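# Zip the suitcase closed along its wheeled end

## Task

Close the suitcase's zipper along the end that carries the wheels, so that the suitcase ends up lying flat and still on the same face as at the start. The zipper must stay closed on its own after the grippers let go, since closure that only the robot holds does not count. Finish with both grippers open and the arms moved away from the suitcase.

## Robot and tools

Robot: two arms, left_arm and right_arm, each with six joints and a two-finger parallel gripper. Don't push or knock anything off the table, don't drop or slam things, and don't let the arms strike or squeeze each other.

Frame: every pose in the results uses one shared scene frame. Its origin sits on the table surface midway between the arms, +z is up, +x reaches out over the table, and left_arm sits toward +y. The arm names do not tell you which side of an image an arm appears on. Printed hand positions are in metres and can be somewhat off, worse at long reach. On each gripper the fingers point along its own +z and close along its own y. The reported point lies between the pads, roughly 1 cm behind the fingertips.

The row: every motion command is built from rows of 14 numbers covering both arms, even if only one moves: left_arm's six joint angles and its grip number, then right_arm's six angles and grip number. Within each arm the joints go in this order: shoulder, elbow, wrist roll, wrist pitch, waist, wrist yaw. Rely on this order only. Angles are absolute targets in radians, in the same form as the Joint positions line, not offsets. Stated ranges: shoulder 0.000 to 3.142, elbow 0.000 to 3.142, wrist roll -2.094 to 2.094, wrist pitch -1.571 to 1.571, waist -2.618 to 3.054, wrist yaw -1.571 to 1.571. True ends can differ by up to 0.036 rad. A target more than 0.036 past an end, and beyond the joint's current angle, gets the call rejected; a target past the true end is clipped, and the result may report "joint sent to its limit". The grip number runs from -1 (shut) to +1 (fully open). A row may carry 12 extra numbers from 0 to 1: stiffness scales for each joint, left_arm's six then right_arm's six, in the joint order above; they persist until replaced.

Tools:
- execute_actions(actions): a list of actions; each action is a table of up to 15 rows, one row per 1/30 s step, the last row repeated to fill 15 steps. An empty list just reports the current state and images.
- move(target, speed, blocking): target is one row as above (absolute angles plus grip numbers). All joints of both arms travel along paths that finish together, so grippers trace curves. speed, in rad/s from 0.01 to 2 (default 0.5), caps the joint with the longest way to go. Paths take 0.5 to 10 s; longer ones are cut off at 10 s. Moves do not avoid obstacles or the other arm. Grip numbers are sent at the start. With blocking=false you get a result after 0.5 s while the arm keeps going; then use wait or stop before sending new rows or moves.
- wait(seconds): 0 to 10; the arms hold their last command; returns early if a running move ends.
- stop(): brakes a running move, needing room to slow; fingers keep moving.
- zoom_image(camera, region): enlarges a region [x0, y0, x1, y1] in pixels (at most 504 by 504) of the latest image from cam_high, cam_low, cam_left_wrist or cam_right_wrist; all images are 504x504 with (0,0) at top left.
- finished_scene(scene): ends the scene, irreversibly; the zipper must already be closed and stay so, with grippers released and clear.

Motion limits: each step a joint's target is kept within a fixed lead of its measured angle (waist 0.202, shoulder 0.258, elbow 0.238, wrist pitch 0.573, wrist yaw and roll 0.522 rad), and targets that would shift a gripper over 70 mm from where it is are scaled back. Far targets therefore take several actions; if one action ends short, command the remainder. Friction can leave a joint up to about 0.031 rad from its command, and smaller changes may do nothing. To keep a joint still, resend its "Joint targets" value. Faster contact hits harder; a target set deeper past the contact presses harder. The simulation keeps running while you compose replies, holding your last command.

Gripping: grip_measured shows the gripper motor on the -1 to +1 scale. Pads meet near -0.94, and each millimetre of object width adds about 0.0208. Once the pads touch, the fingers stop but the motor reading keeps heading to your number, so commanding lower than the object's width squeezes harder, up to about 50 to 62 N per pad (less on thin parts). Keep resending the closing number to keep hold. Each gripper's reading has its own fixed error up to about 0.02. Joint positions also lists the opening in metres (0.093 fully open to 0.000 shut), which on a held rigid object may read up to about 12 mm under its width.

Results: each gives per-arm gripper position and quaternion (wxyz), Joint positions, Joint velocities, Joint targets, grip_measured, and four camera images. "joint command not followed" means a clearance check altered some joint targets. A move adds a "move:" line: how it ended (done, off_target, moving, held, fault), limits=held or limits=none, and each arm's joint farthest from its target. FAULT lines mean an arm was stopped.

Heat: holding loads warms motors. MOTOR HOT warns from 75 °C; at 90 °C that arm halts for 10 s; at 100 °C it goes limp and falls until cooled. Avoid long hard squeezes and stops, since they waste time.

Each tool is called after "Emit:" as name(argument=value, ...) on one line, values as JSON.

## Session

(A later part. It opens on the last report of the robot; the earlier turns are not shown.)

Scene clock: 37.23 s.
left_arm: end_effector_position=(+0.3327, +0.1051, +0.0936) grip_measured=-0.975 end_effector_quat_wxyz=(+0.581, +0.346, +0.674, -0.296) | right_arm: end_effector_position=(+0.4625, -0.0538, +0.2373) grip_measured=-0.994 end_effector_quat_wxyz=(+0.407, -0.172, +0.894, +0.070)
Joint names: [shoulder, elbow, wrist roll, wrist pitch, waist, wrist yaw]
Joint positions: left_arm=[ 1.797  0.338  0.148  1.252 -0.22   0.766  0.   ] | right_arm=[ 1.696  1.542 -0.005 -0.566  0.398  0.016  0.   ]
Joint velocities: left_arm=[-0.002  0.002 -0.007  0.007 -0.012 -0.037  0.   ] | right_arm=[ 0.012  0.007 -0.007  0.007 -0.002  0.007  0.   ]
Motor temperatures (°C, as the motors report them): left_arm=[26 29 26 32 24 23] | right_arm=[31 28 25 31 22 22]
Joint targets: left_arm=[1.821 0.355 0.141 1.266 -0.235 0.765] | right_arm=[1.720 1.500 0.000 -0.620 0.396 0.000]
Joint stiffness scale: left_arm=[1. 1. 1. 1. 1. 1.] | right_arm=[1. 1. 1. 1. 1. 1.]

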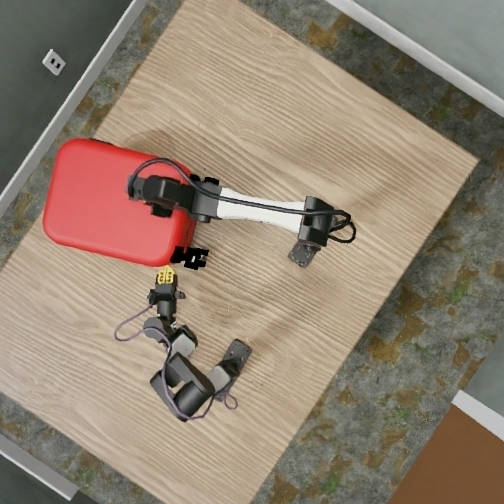

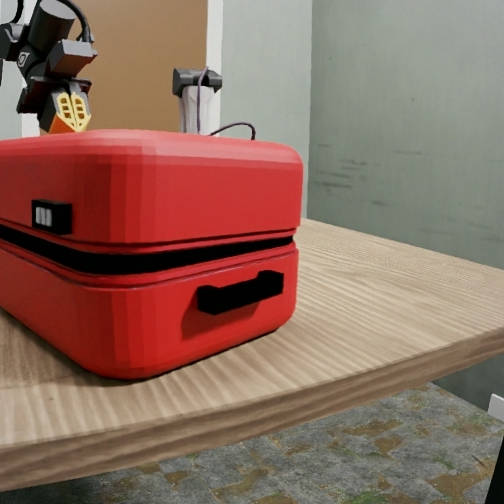

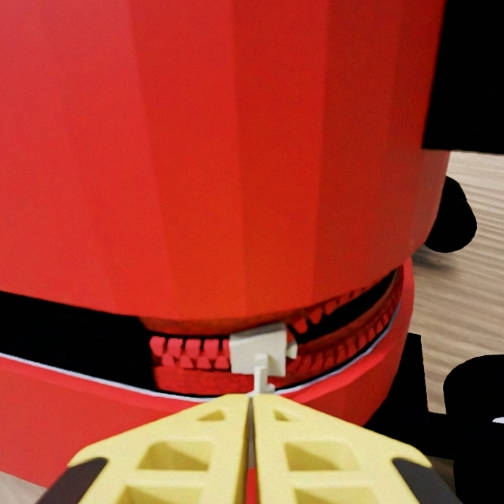

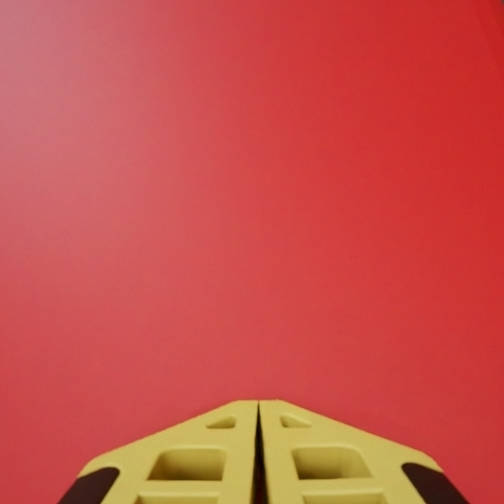

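Emit:
move(target=[1.856,0.391,0.213,1.193,-0.144,0.942,-0.55, 1.72,1.50,0,-0.62,0.396,0,-1], speed=0.2)

Scene clock: 39.50 s.
left_arm: end_effector_position=(+0.3290, +0.1099, +0.0885) grip_measured=-0.552 end_effector_quat_wxyz=(+0.566, +0.381, +0.655, -0.326) | right_arm: end_effector_position=(+0.4623, -0.0533, +0.2390) grip_measured=-0.994 end_effector_quat_wxyz=(+0.409, -0.173, +0.893, +0.072)
Joint names: [shoulder, elbow, wrist roll, wrist pitch, waist, wrist yaw]
Joint positions: left_arm=[ 1.834  0.375  0.205  1.21  -0.156  0.931  0.019] | right_arm=[ 1.693  1.542 -0.005 -0.563  0.398  0.013  0.   ]
Joint velocities: left_arm=[-0.017  0.002 -0.051 -0.051  0.002  0.022 -0.   ] | right_arm=[-0.012 -0.012 -0.022 -0.007  0.002 -0.022  0.   ]
Motor temperatures (°C, as the motors report them): left_arm=[26 29 26 32 24 23] | right_arm=[31 28 25 31 22 22]
Joint targets: left_arm=[1.856 0.391 0.213 1.193 -0.144 0.942] | right_arm=[1.720 1.500 0.000 -0.620 0.396 0.000]
Joint stiffness scale: left_arm=[1. 1. 1. 1. 1. 1.] | right_arm=[1. 1. 1. 1. 1. 1.]
move: off_target (left_arm, right_arm); limits=none; left_arm: farthest joint: the shoulder, 0.022 radians from its target (0.059 radians at the start); right_arm: farthest joint: the wrist pitch, 0.057 radians from its target (0.054 radians at the start)

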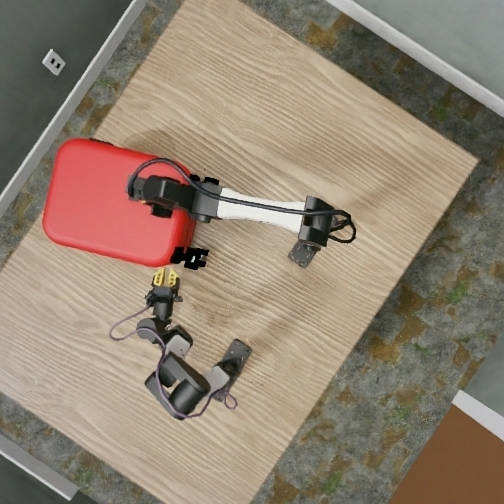

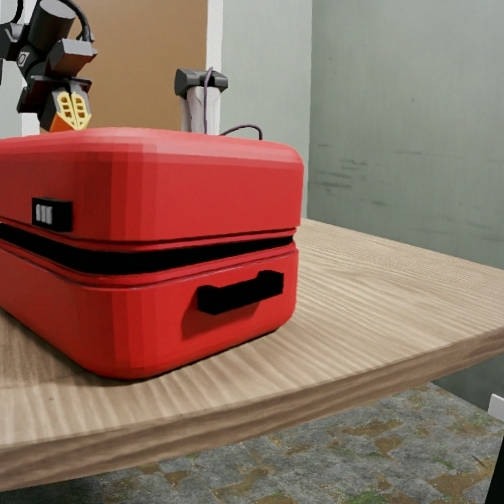

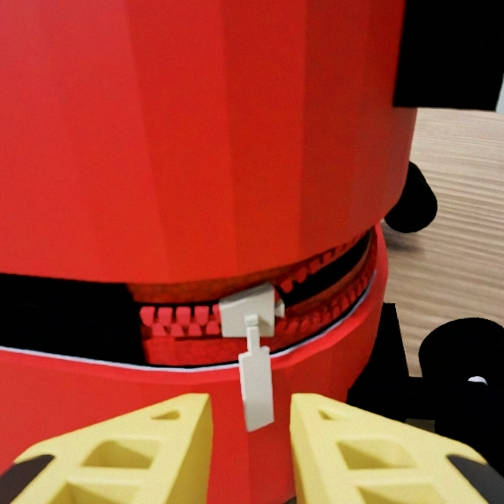

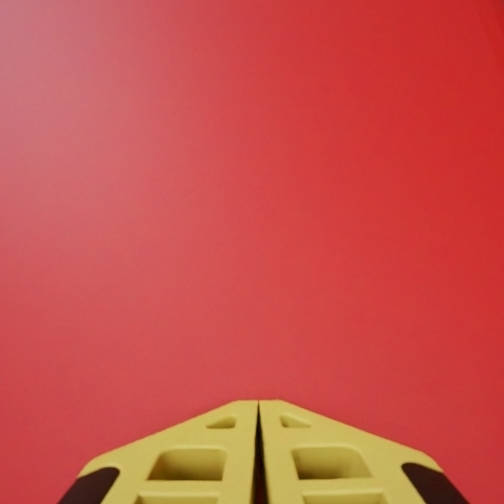

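Emit:
move(target=[1.879,0.421,0.176,1.22,-0.219,0.870,-0.55, 1.72,1.50,0,-0.62,0.396,0,-1], speed=0.1)

Scene clock: 40.80 s.
left_arm: end_effector_position=(+0.3317, +0.0986, +0.0904) grip_measured=-0.552 end_effector_quat_wxyz=(+0.566, +0.383, +0.651, -0.330) | right_arm: end_effector_position=(+0.4641, -0.0542, +0.2405) grip_measured=-0.994 end_effector_quat_wxyz=(+0.413, -0.171, +0.892, +0.070)
Joint names: [shoulder, elbow, wrist roll, wrist pitch, waist, wrist yaw]
Joint positions: left_arm=[ 1.849  0.395  0.186  1.223 -0.194  0.904  0.019] | right_arm=[ 1.693  1.542 -0.005 -0.555  0.397  0.019  0.   ]
Joint velocities: left_arm=[-0.007  0.002 -0.022 -0.022 -0.002  0.022 -0.   ] | right_arm=[-0.012 -0.012 -0.022 -0.066 -0.007  0.022  0.   ]
Motor temperatures (°C, as the motors report them): left_arm=[26 29 26 32 24 23] | right_arm=[31 28 25 31 22 22]
Joint targets: left_arm=[1.879 0.421 0.176 1.220 -0.219 0.870] | right_arm=[1.720 1.500 -0.000 -0.620 0.396 0.000]
Joint stiffness scale: left_arm=[1. 1. 1. 1. 1. 1.] | right_arm=[1. 1. 1. 1. 1. 1.]
move: off_target (left_arm, right_arm); limits=none; left_arm: farthest joint: the wrist yaw, 0.034 radians from its target (0.061 radians at the start); right_arm: farthest joint: the wrist pitch, 0.065 radians from its target (0.057 radians at the start)

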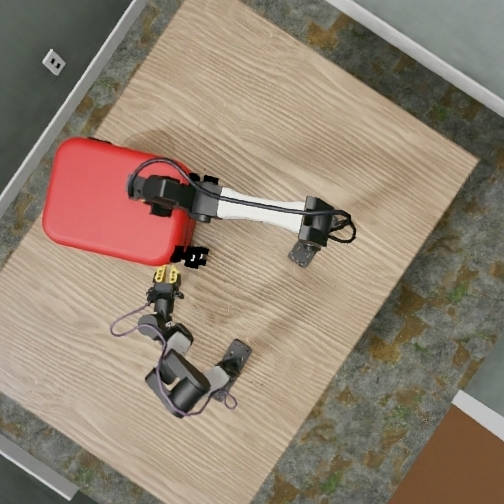

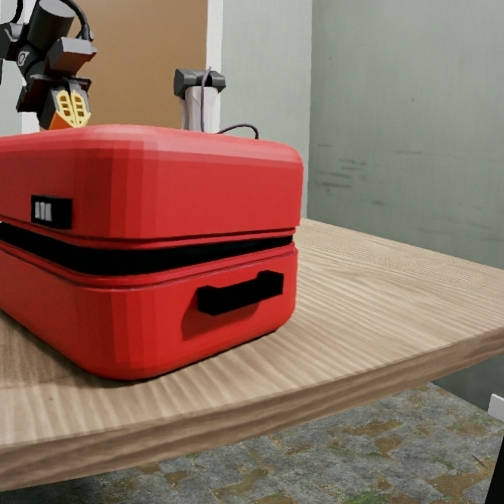

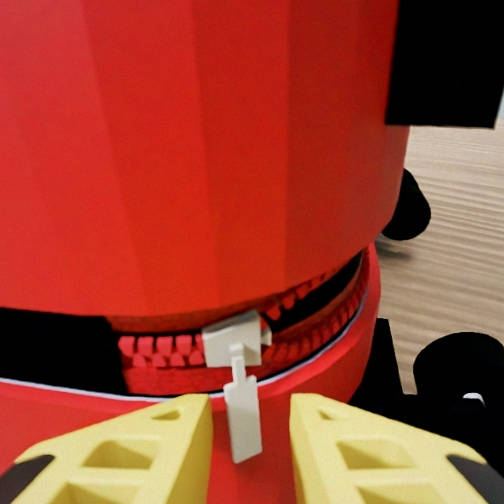

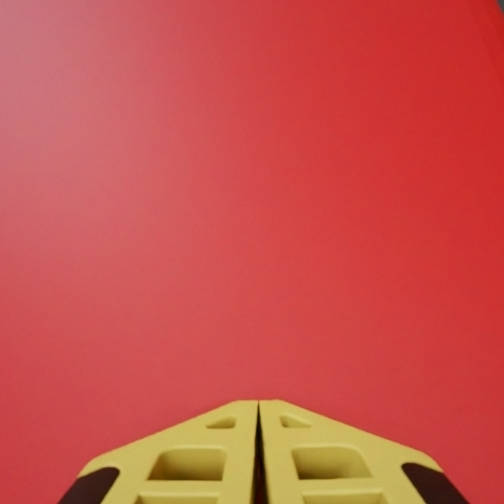

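Emit:
execute_actions(actions=[[[1.879,0.421,0.176,1.22,-0.219,0.885,-0.72, 1.73,1.48,0,-0.66,0.396,0,-1]],[[1.879,0.421,0.176,1.22,-0.219,0.885,-0.8, 1.73,1.48,0,-0.66,0.396,0,-1]]])

Emit:
zoom_image(camera="cam_left_wrist", region=[170, 300, 340, 504])

Scene clock: 42.00 s.
left_arm: end_effector_position=(+0.3355, +0.1000, +0.0905) grip_measured=-0.797 end_effector_quat_wxyz=(+0.569, +0.378, +0.655, -0.324) | right_arm: end_effector_position=(+0.4647, -0.0567, +0.2365) grip_measured=-0.994 end_effector_quat_wxyz=(+0.412, -0.168, +0.893, +0.066)
Joint names: [shoulder, elbow, wrist roll, wrist pitch, waist, wrist yaw]
Joint positions: left_arm=[ 1.851  0.399  0.184  1.224 -0.194  0.885  0.007] | right_arm=[ 1.693  1.529 -0.005 -0.545  0.394  0.025  0.   ]
Joint velocities: left_arm=[-0.027 -0.012 -0.051  0.081  0.007 -0.007  0.   ] | right_arm=[-0.022  0.002  0.007 -0.007  0.012 -0.022  0.   ]
Motor temperatures (°C, as the motors report them): left_arm=[26 29 26 32 24 23] | right_arm=[31 28 25 31 22 22]
Joint targets: left_arm=[1.879 0.421 0.176 1.220 -0.219 0.885] | right_arm=[1.730 1.480 -0.000 -0.660 0.396 0.000]
Joint stiffness scale: left_arm=[1. 1. 1. 1. 1. 1.] | right_arm=[1. 1. 1. 1. 1. 1.]

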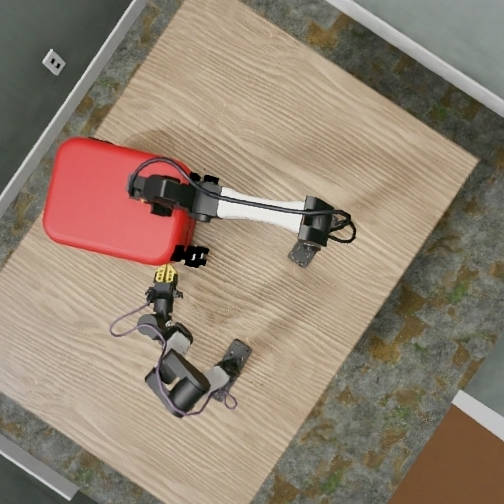

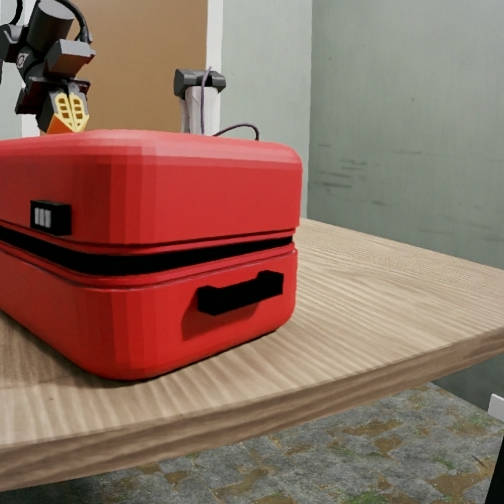

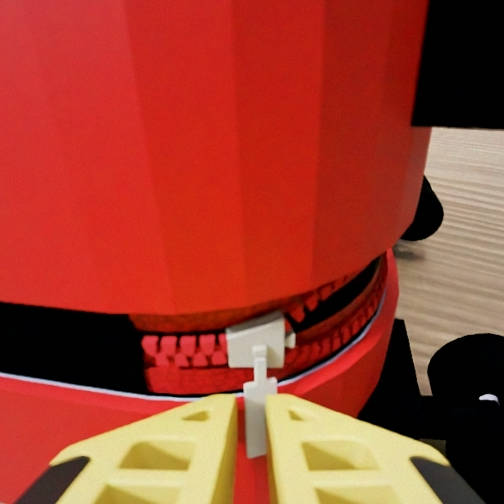

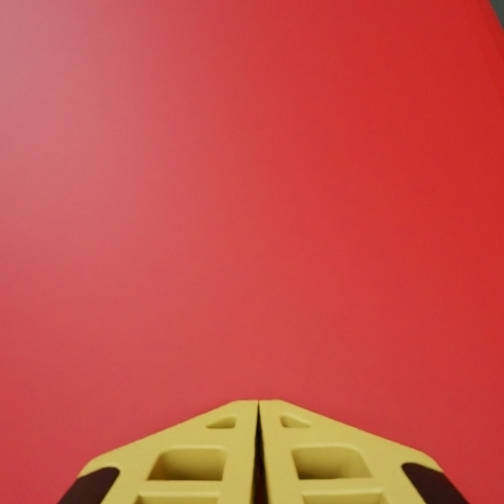

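Region (170, 300, 340, 504) of cam_left_wrist's 504x504 image, scaled by 2.471, with more detail than that image has.

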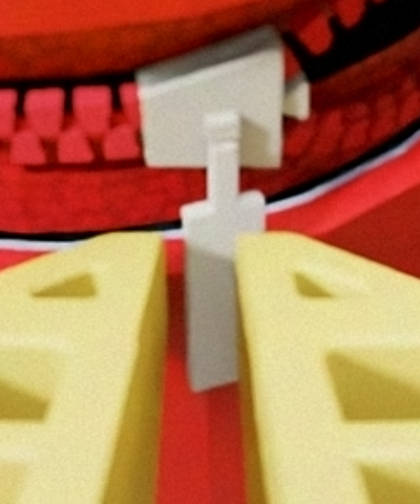

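Emit:
move(target=[1.82,0.36,0.2,1.21,-0.135,0.93,-0.55, 1.73,1.48,0,-0.66,0.396,0,-1], speed=0.2)

Emit:
move(target=[1.766,0.181,0.053,1.443,-0.391,0.377,-0.55, 1.73,1.48,0,-0.66,0.396,0,-1], speed=0.4)

Scene clock: 43.70 s.
left_arm: end_effector_position=(+0.3325, +0.1139, +0.0853) grip_measured=-0.552 end_effector_quat_wxyz=(+0.566, +0.370, +0.662, -0.323) | right_arm: end_effector_position=(+0.4652, -0.0564, +0.2382) grip_measured=-0.994 end_effector_quat_wxyz=(+0.415, -0.168, +0.892, +0.067)
Joint names: [shoulder, elbow, wrist roll, wrist pitch, waist, wrist yaw]
Joint positions: left_arm=[ 1.851  0.375  0.192  1.224 -0.146  0.919  0.019] | right_arm=[ 1.692  1.529 -0.005 -0.541  0.394  0.025  0.   ]
Joint velocities: left_arm=[-0.007 -0.002 -0.022  0.022 -0.002  0.081 -0.   ] | right_arm=[ 0.012  0.007  0.022 -0.037 -0.002 -0.022  0.   ]
Motor temperatures (°C, as the motors report them): left_arm=[27 29 26 32 24 23] | right_arm=[31 28 25 31 22 22]
Joint targets: left_arm=[1.820 0.360 0.200 1.210 -0.135 0.930] | right_arm=[1.730 1.480 0.000 -0.660 0.396 0.000]
Joint stiffness scale: left_arm=[1. 1. 1. 1. 1. 1.] | right_arm=[1. 1. 1. 1. 1. 1.]
move: off_target (left_arm, right_arm); limits=none; left_arm: farthest joint: the shoulder, 0.031 radians from its target (0.031 radians at the start); right_arm: farthest joint: the wrist pitch, 0.119 radians from its target (0.115 radians at the start)

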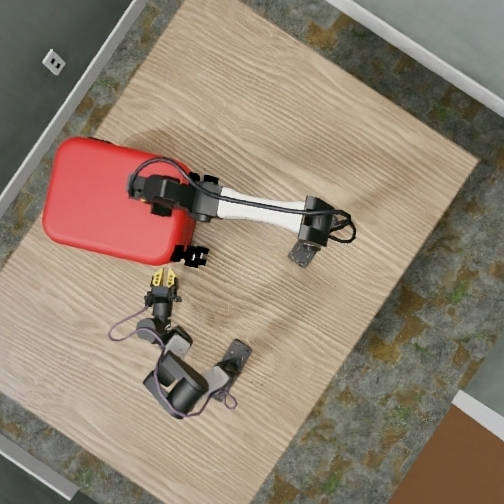

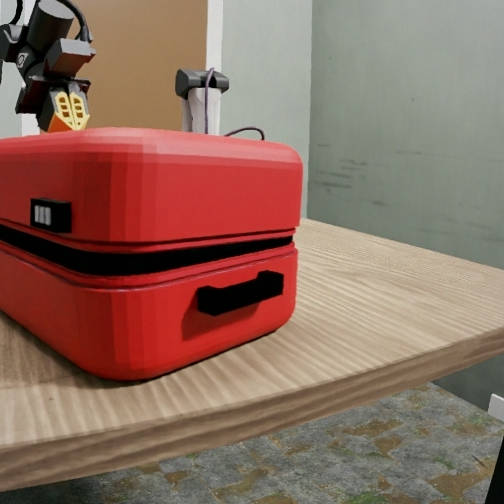

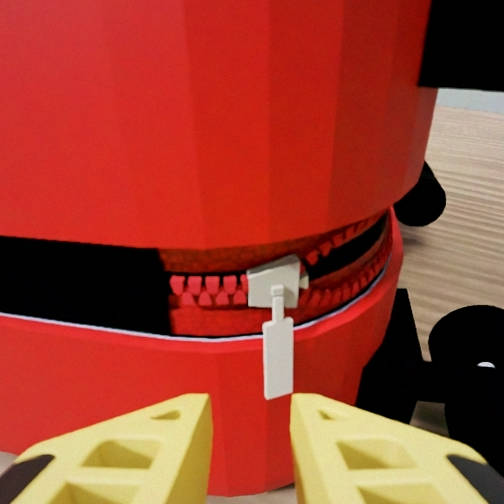

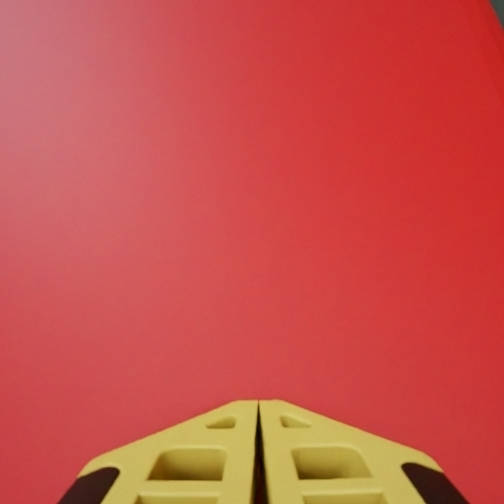

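Scene clock: 45.80 s.
left_arm: end_effector_position=(+0.3190, +0.1042, +0.0873) grip_measured=-0.552 end_effector_quat_wxyz=(+0.609, +0.267, +0.710, -0.230) | right_arm: end_effector_position=(+0.4655, -0.0561, +0.2386) grip_measured=-0.994 end_effector_quat_wxyz=(+0.416, -0.168, +0.891, +0.068)
Joint names: [shoulder, elbow, wrist roll, wrist pitch, waist, wrist yaw]
Joint positions: left_arm=[ 1.788  0.197  0.061  1.427 -0.379  0.388  0.019] | right_arm=[ 1.692  1.529 -0.005 -0.539  0.394  0.023  0.   ]
Joint velocities: left_arm=[-0.022  0.012 -0.007  0.007 -0.002  0.007  0.   ] | right_arm=[-0.007 -0.012  0.022 -0.022 -0.002  0.007  0.   ]
Motor temperatures (°C, as the motors report them): left_arm=[27 29 26 32 24 23] | right_arm=[31 28 25 30 22 22]
Joint targets: left_arm=[1.766 0.181 0.053 1.443 -0.391 0.377] | right_arm=[1.730 1.480 -0.000 -0.660 0.396 -0.000]
Joint stiffness scale: left_arm=[1. 1. 1. 1. 1. 1.] | right_arm=[1. 1. 1. 1. 1. 1.]
move: off_target (left_arm, right_arm); limits=none; left_arm: farthest joint: the shoulder, 0.022 radians from its target (0.085 radians at the start); right_arm: farthest joint: the wrist pitch, 0.121 radians from its target (0.119 radians at the start)

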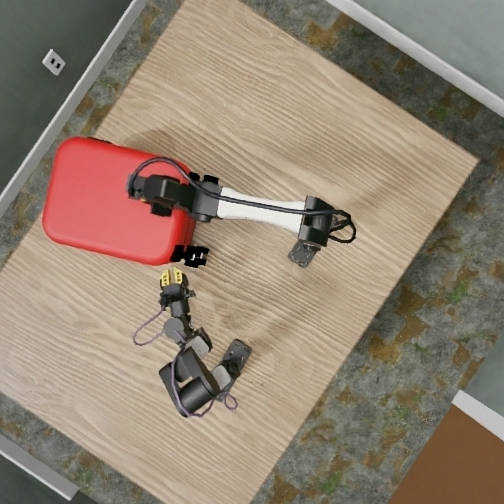

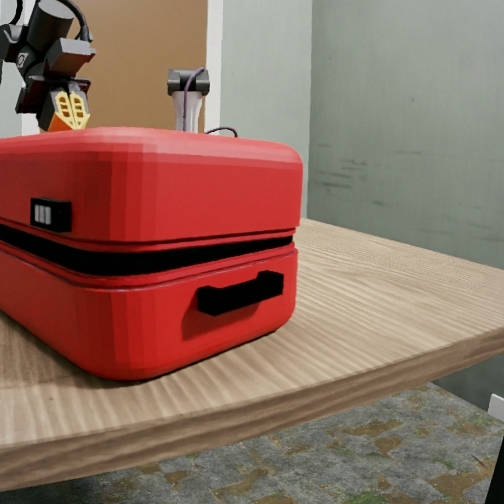

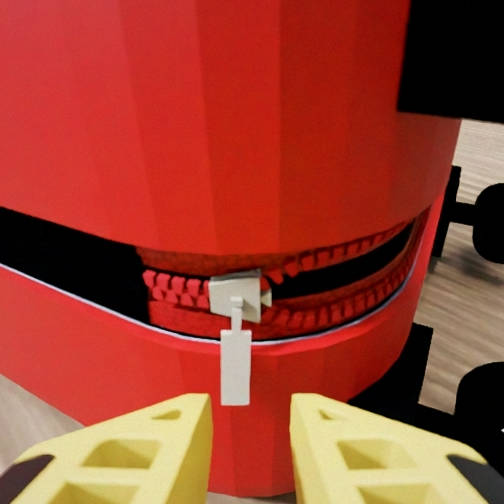

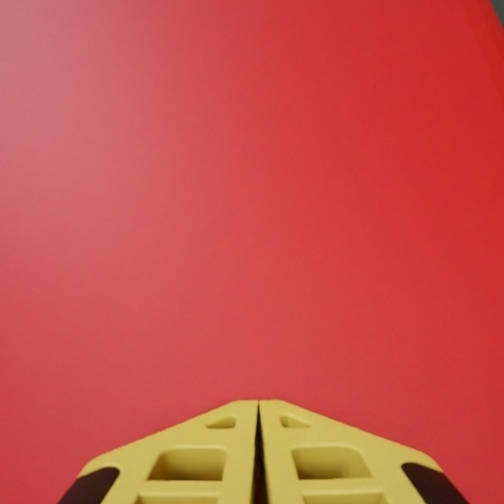

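Emit:
move(target=[1.841,0.277,0.053,1.382,-0.402,0.366,-0.55, 1.73,1.48,0,-0.66,0.396,0,-1], speed=0.1)

Scene clock: 47.57 s.
left_arm: end_effector_position=(+0.3331, +0.0971, +0.0899) grip_measured=-0.552 end_effector_quat_wxyz=(+0.613, +0.268, +0.707, -0.230) | right_arm: end_effector_position=(+0.4655, -0.0560, +0.2386) grip_measured=-0.994 end_effector_quat_wxyz=(+0.416, -0.168, +0.891, +0.068)
Joint names: [shoulder, elbow, wrist roll, wrist pitch, waist, wrist yaw]
Joint positions: left_arm=[ 1.817  0.258  0.06   1.405 -0.389  0.38   0.019] | right_arm=[ 1.692  1.529 -0.005 -0.539  0.394  0.023  0.   ]
Joint velocities: left_arm=[-0.017  0.002 -0.007  0.022 -0.012 -0.007  0.001] | right_arm=[ 0.007 -0.007  0.007 -0.007 -0.017  0.007  0.   ]
Motor temperatures (°C, as the motors report them): left_arm=[27 29 26 32 24 23] | right_arm=[31 28 25 30 22 22]
Joint targets: left_arm=[1.841 0.277 0.053 1.382 -0.402 0.366] | right_arm=[1.730 1.480 0.000 -0.660 0.396 -0.000]
Joint stiffness scale: left_arm=[1. 1. 1. 1. 1. 1.] | right_arm=[1. 1. 1. 1. 1. 1.]
move: off_target (left_arm, right_arm); limits=none; left_arm: farthest joint: the shoulder, 0.024 radians from its target (0.053 radians at the start); right_arm: farthest joint: the wrist pitch, 0.121 radians from its target (0.121 radians at the start)

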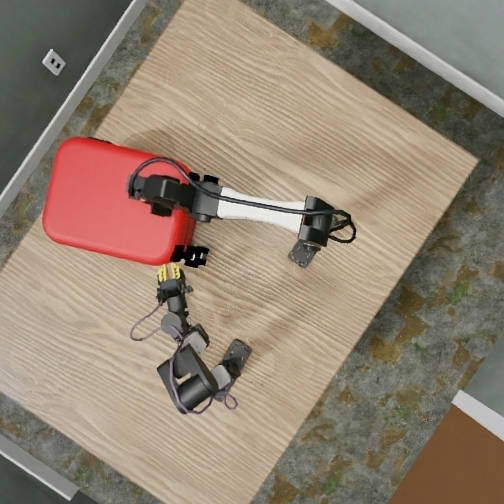

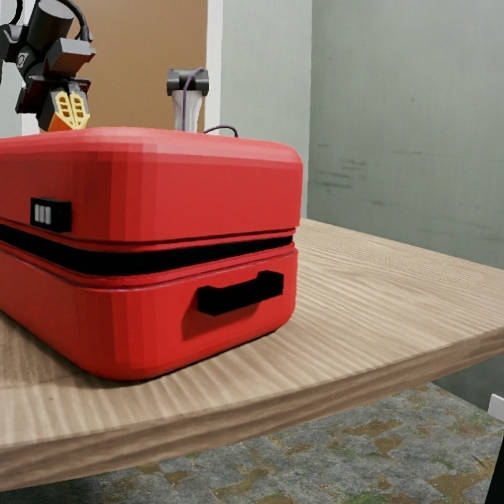

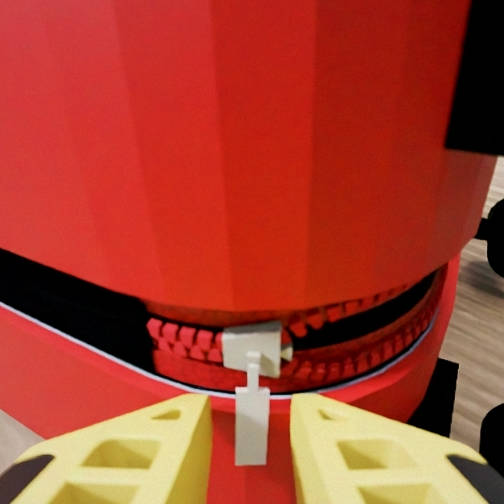

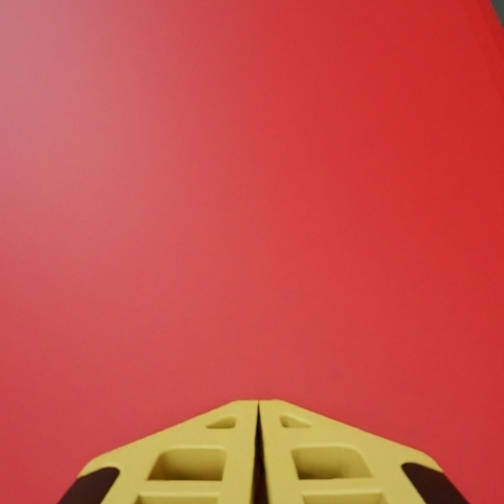

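Emit:
execute_actions(actions=[[[1.85,0.29,0.053,1.382,-0.405,0.375,-0.6, 1.73,1.48,0,-0.66,0.396,0,-1]],[[1.85,0.29,0.053,1.382,-0.405,0.375,-0.74, 1.73,1.48,0,-0.66,0.396,0,-1]],[[1.85,0.29,0.053,1.382,-0.405,0.375,-0.84, 1.73,1.48,0,-0.66,0.396,0,-1]]])

Emit:
zoom_image(camera="cam_left_wrist", region=[170, 300, 340, 504])

Scene clock: 49.30 s.
left_arm: end_effector_position=(+0.3327, +0.0957, +0.0901) grip_measured=-0.833 end_effector_quat_wxyz=(+0.612, +0.269, +0.706, -0.232) | right_arm: end_effector_position=(+0.4655, -0.0560, +0.2386) grip_measured=-0.994 end_effector_quat_wxyz=(+0.416, -0.168, +0.891, +0.068)
Joint names: [shoulder, elbow, wrist roll, wrist pitch, waist, wrist yaw]
Joint positions: left_arm=[ 1.817  0.259  0.06   1.403 -0.392  0.382  0.005] | right_arm=[ 1.692  1.529 -0.005 -0.539  0.394  0.023  0.   ]
Joint velocities: left_arm=[-0.007 -0.012  0.007  0.022 -0.007 -0.051  0.   ] | right_arm=[ 0.002  0.007 -0.022 -0.007 -0.002 -0.037  0.   ]
Motor temperatures (°C, as the motors report them): left_arm=[27 29 26 33 24 23] | right_arm=[31 28 25 30 22 22]
Joint targets: left_arm=[1.850 0.290 0.053 1.382 -0.405 0.375] | right_arm=[1.730 1.480 -0.000 -0.660 0.396 -0.000]
Joint stiffness scale: left_arm=[1. 1. 1. 1. 1. 1.] | right_arm=[1. 1. 1. 1. 1. 1.]

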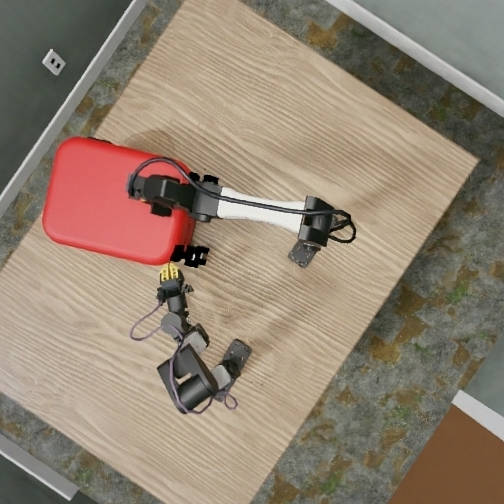

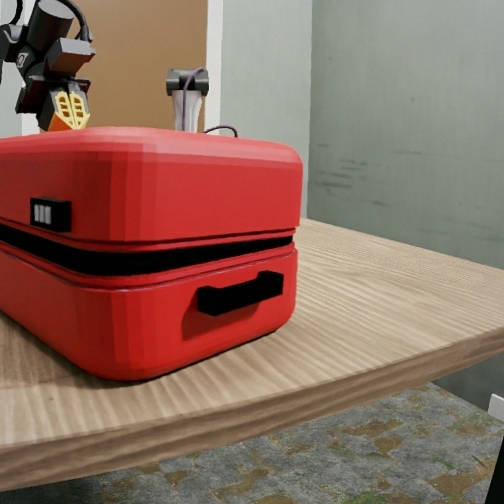

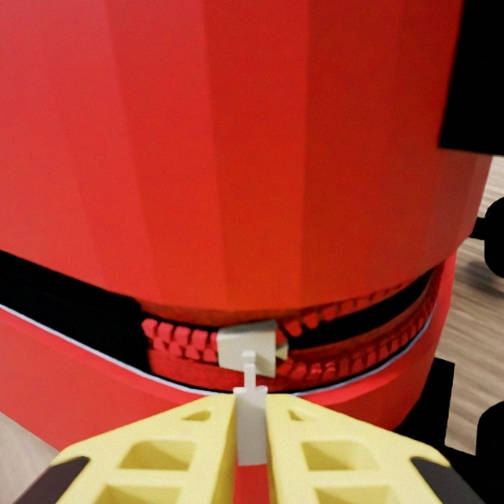

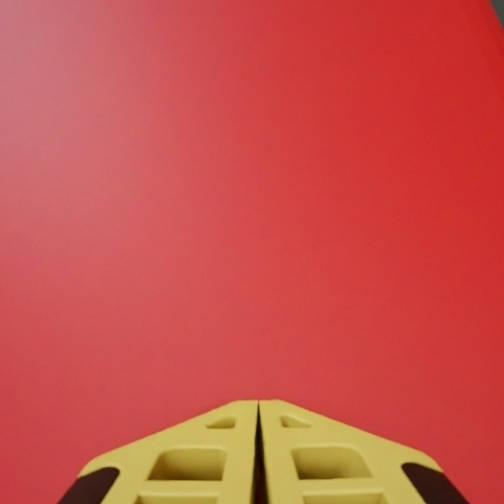

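Region (170, 300, 340, 504) of cam_left_wrist's 504x504 image, scaled by 2.471, with more detail than that image has.

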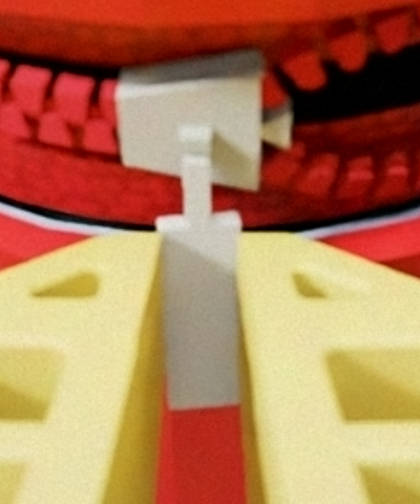

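Emit:
execute_actions(actions=[[[1.83,0.27,0.053,1.39,-0.40,0.38,-0.95, 1.73,1.48,0,-0.66,0.396,0,-1]]])

Emit:
zoom_image(camera="cam_left_wrist", region=[170, 300, 340, 504])

Scene clock: 50.47 s.
left_arm: end_effector_position=(+0.3327, +0.0958, +0.0901) grip_measured=-0.935 end_effector_quat_wxyz=(+0.612, +0.269, +0.706, -0.232) | right_arm: end_effector_position=(+0.4655, -0.0560, +0.2386) grip_measured=-0.994 end_effector_quat_wxyz=(+0.416, -0.168, +0.891, +0.068)
Joint names: [shoulder, elbow, wrist roll, wrist pitch, waist, wrist yaw]
Joint positions: left_arm=[ 1.817  0.259  0.06   1.403 -0.392  0.381  0.   ] | right_arm=[ 1.692  1.529 -0.005 -0.539  0.394  0.023  0.   ]
Joint velocities: left_arm=[-0.012 -0.007 -0.037  0.007  0.012 -0.007 -0.   ] | right_arm=[ 0.002 -0.012  0.022 -0.066  0.002  0.007  0.   ]
Motor temperatures (°C, as the motors report them): left_arm=[27 29 26 33 24 23] | right_arm=[31 28 25 30 22 22]
Joint targets: left_arm=[1.830 0.270 0.053 1.390 -0.400 0.380] | right_arm=[1.730 1.480 0.000 -0.660 0.396 0.000]
Joint stiffness scale: left_arm=[1. 1. 1. 1. 1. 1.] | right_arm=[1. 1. 1. 1. 1. 1.]

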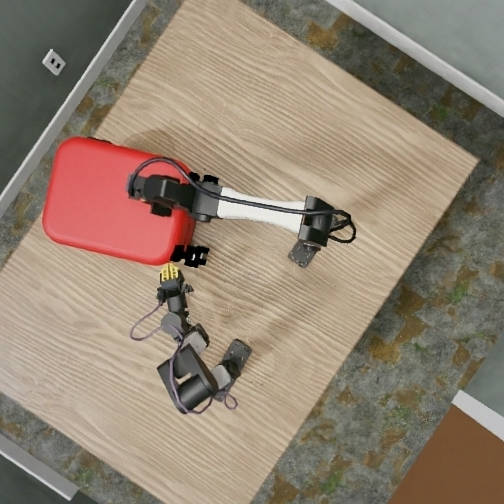

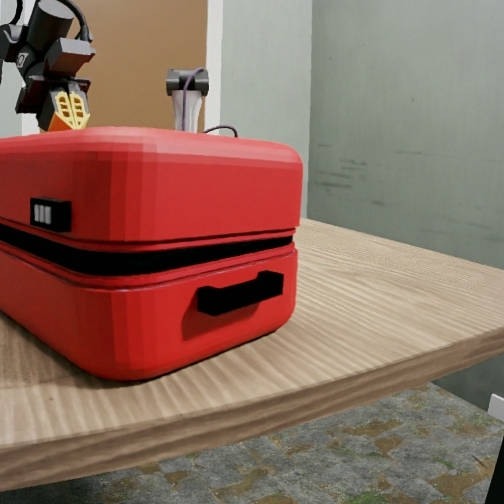

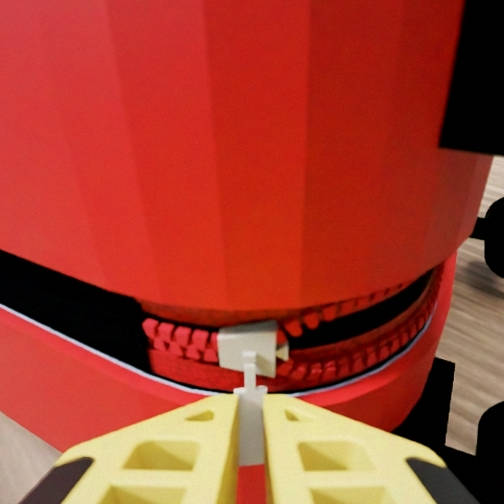

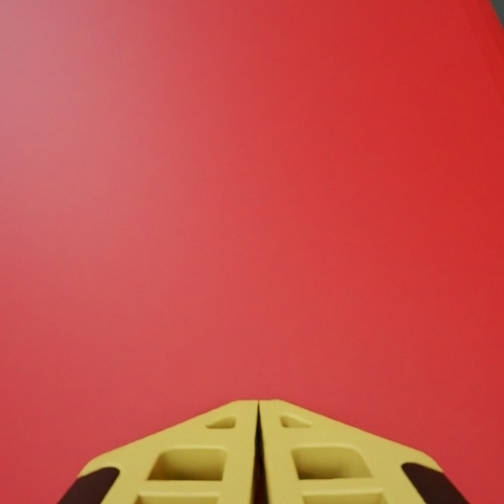

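Region (170, 300, 340, 504) of cam_left_wrist's 504x504 image, scaled by 2.471, with more detail than that image has.

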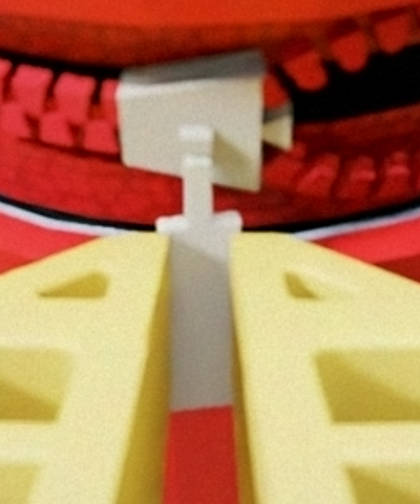

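Emit:
move(target=[1.718,0.217,-0.746,1.335,-0.47,0.299,-0.95, 1.74,1.47,0,-0.66,0.396,0,-1], speed=0.4)

Scene clock: 53.33 s.
left_arm: end_effector_position=(+0.3249, +0.0888, +0.0946) grip_measured=-0.935 end_effector_quat_wxyz=(+0.479, -0.033, +0.760, -0.439) | right_arm: end_effector_position=(+0.4661, -0.0565, +0.2373) grip_measured=-0.994 end_effector_quat_wxyz=(+0.417, -0.167, +0.891, +0.066)
Joint names: [shoulder, elbow, wrist roll, wrist pitch, waist, wrist yaw]
Joint positions: left_arm=[ 1.744  0.24  -0.738  1.34  -0.455  0.291  0.   ] | right_arm=[ 1.692  1.522 -0.005 -0.53   0.394  0.027  0.   ]
Joint velocities: left_arm=[-0.007 -0.002 -0.007  0.007 -0.007 -0.007  0.001] | right_arm=[ 0.007 -0.012  0.007 -0.037 -0.002  0.051  0.   ]
Motor temperatures (°C, as the motors report them): left_arm=[28 28 26 33 24 23] | right_arm=[31 28 25 30 22 22]
Joint targets: left_arm=[1.718 0.217 -0.746 1.335 -0.470 0.299] | right_arm=[1.740 1.470 0.000 -0.660 0.396 -0.000]
Joint stiffness scale: left_arm=[1. 1. 1. 1. 1. 1.] | right_arm=[1. 1. 1. 1. 1. 1.]
move: off_target (left_arm, right_arm); limits=none; left_arm: farthest joint: the shoulder, 0.026 radians from its target (0.099 radians at the start); right_arm: farthest joint: the wrist pitch, 0.130 radians from its target (0.121 radians at the start)

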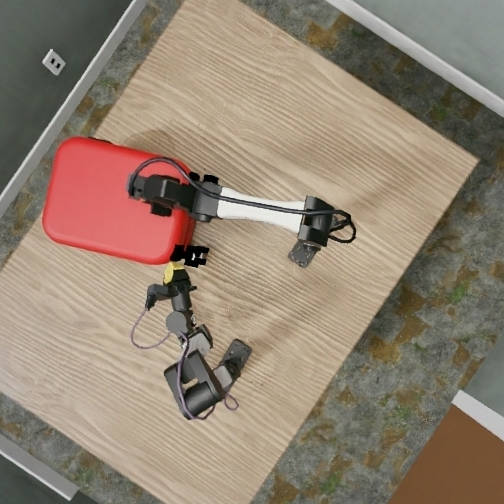

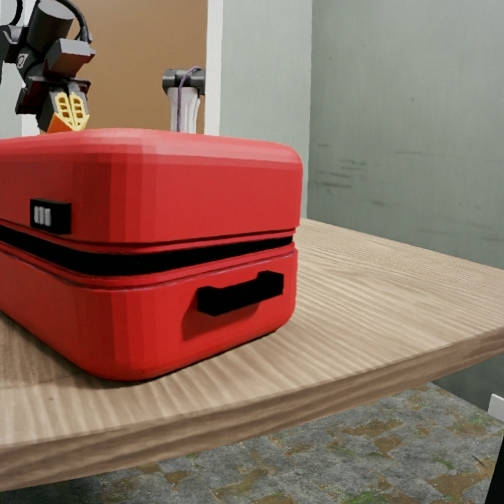

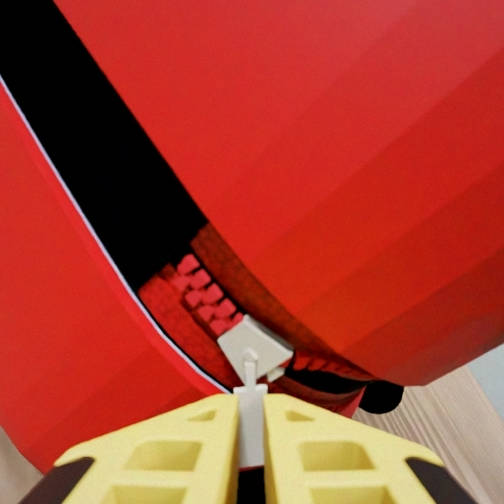

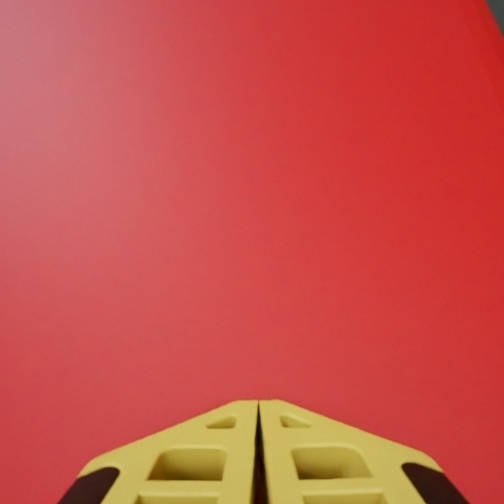

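Emit:
move(target=[1.658,0.211,-1.545,1.313,-0.496,0.278,-0.95, 1.74,1.47,0,-0.66,0.396,0,-1], speed=0.5)

Scene clock: 56.20 s.
left_arm: end_effector_position=(+0.3212, +0.0853, +0.1050) grip_measured=-0.936 end_effector_quat_wxyz=(+0.277, -0.322, +0.684, -0.594) | right_arm: end_effector_position=(+0.4659, -0.0569, +0.2353) grip_measured=-0.994 end_effector_quat_wxyz=(+0.414, -0.167, +0.893, +0.065)
Joint names: [shoulder, elbow, wrist roll, wrist pitch, waist, wrist yaw]
Joint positions: left_arm=[ 1.685  0.234 -1.536  1.303 -0.479  0.264  0.   ] | right_arm=[ 1.695  1.523 -0.005 -0.535  0.394  0.029  0.   ]
Joint velocities: left_arm=[ 0.002  0.007 -0.051 -0.066  0.022 -0.022  0.001] | right_arm=[-0.017  0.007  0.037 -0.007 -0.002  0.022  0.   ]
Motor temperatures (°C, as the motors report them): left_arm=[28 28 26 33 24 23] | right_arm=[31 28 25 30 22 22]
Joint targets: left_arm=[1.658 0.211 -1.545 1.313 -0.496 0.278] | right_arm=[1.740 1.470 -0.000 -0.660 0.396 0.000]
Joint stiffness scale: left_arm=[1. 1. 1. 1. 1. 1.] | right_arm=[1. 1. 1. 1. 1. 1.]
move: off_target (left_arm, right_arm); limits=none; left_arm: farthest joint: the shoulder, 0.027 radians from its target (0.086 radians at the start); right_arm: farthest joint: the wrist pitch, 0.125 radians from its target (0.130 radians at the start)

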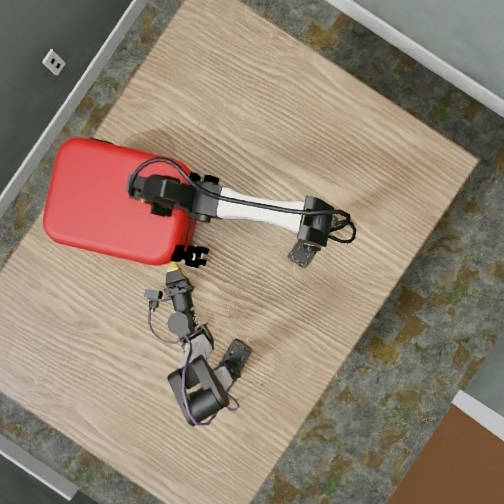

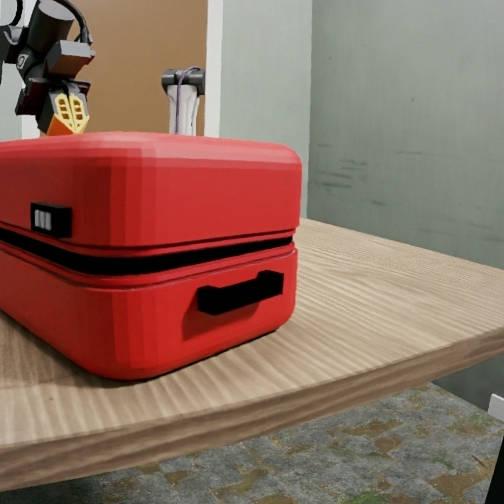

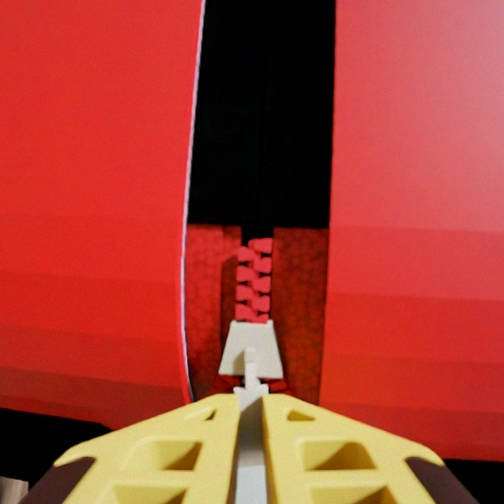

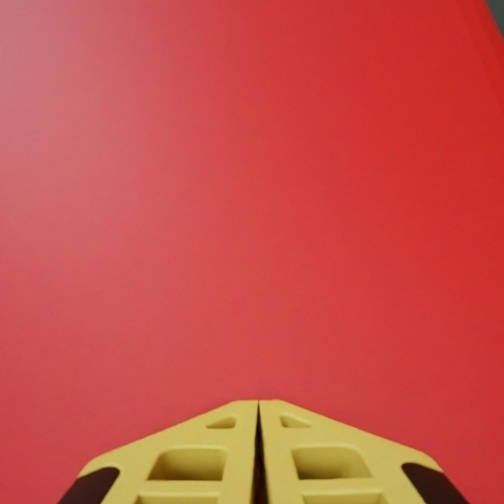

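Emit:
move(target=[1.733,0.232,-1.59,1.374,-0.707,-0.104,-0.97, 1.74,1.47,0,-0.66,0.396,0,-1], speed=0.25)

Scene clock: 59.17 s.
left_arm: end_effector_position=(+0.3196, +0.0760, +0.1048) grip_measured=-0.954 end_effector_quat_wxyz=(+0.342, -0.384, +0.646, -0.564) | right_arm: end_effector_position=(+0.4641, -0.0580, +0.2353) grip_measured=-0.994 end_effector_quat_wxyz=(+0.411, -0.167, +0.894, +0.063)
Joint names: [shoulder, elbow, wrist roll, wrist pitch, waist, wrist yaw]
Joint positions: left_arm=[ 1.713  0.234 -1.581  1.347 -0.682 -0.139  0.   ] | right_arm=[ 1.691  1.523 -0.005 -0.544  0.394  0.031  0.   ]
Joint velocities: left_arm=[-0.012  0.002 -0.007 -0.007  0.002 -0.037  0.   ] | right_arm=[-0.012  0.002  0.066  0.007  0.002  0.051  0.   ]
Motor temperatures (°C, as the motors report them): left_arm=[28 28 26 34 24 23] | right_arm=[31 28 25 30 22 22]
Joint targets: left_arm=[1.733 0.232 -1.590 1.374 -0.707 -0.104] | right_arm=[1.740 1.470 0.000 -0.660 0.396 -0.000]
Joint stiffness scale: left_arm=[1. 1. 1. 1. 1. 1.] | right_arm=[1. 1. 1. 1. 1. 1.]
move: off_target (left_arm, right_arm); limits=none; left_arm: farthest joint: the wrist yaw, 0.035 radians from its target (0.368 radians at the start); right_arm: farthest joint: the wrist pitch, 0.116 radians from its target (0.125 radians at the start)

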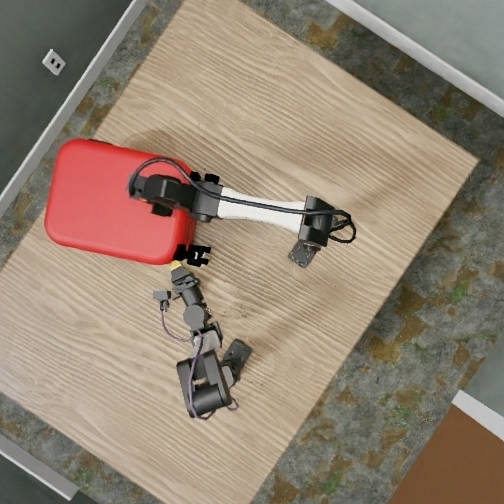

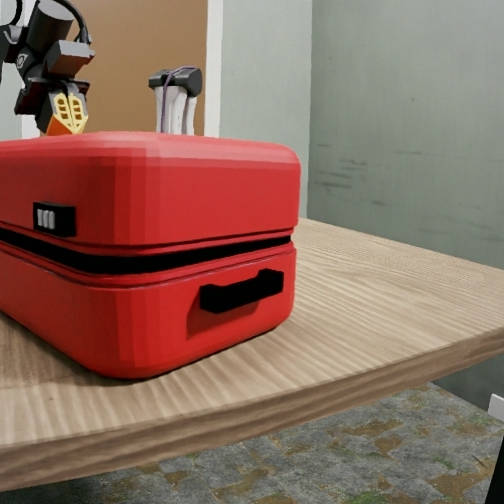

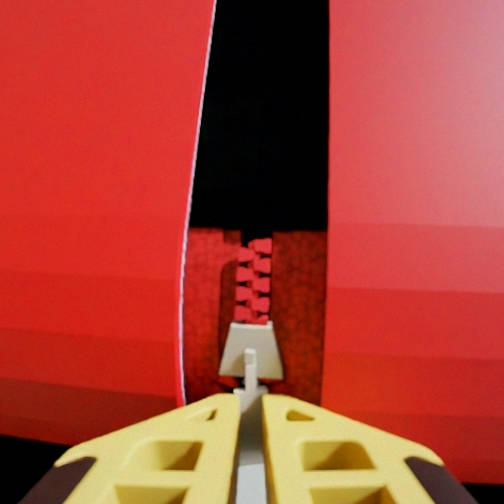

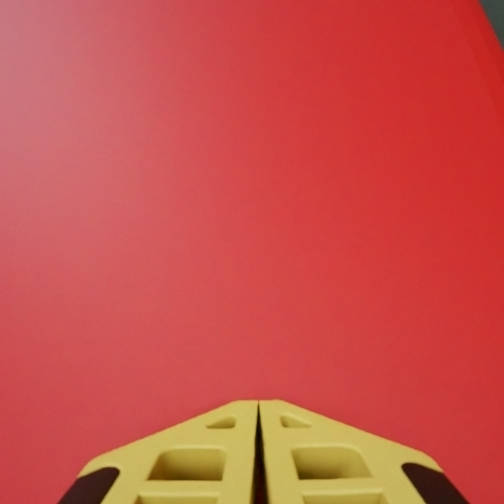

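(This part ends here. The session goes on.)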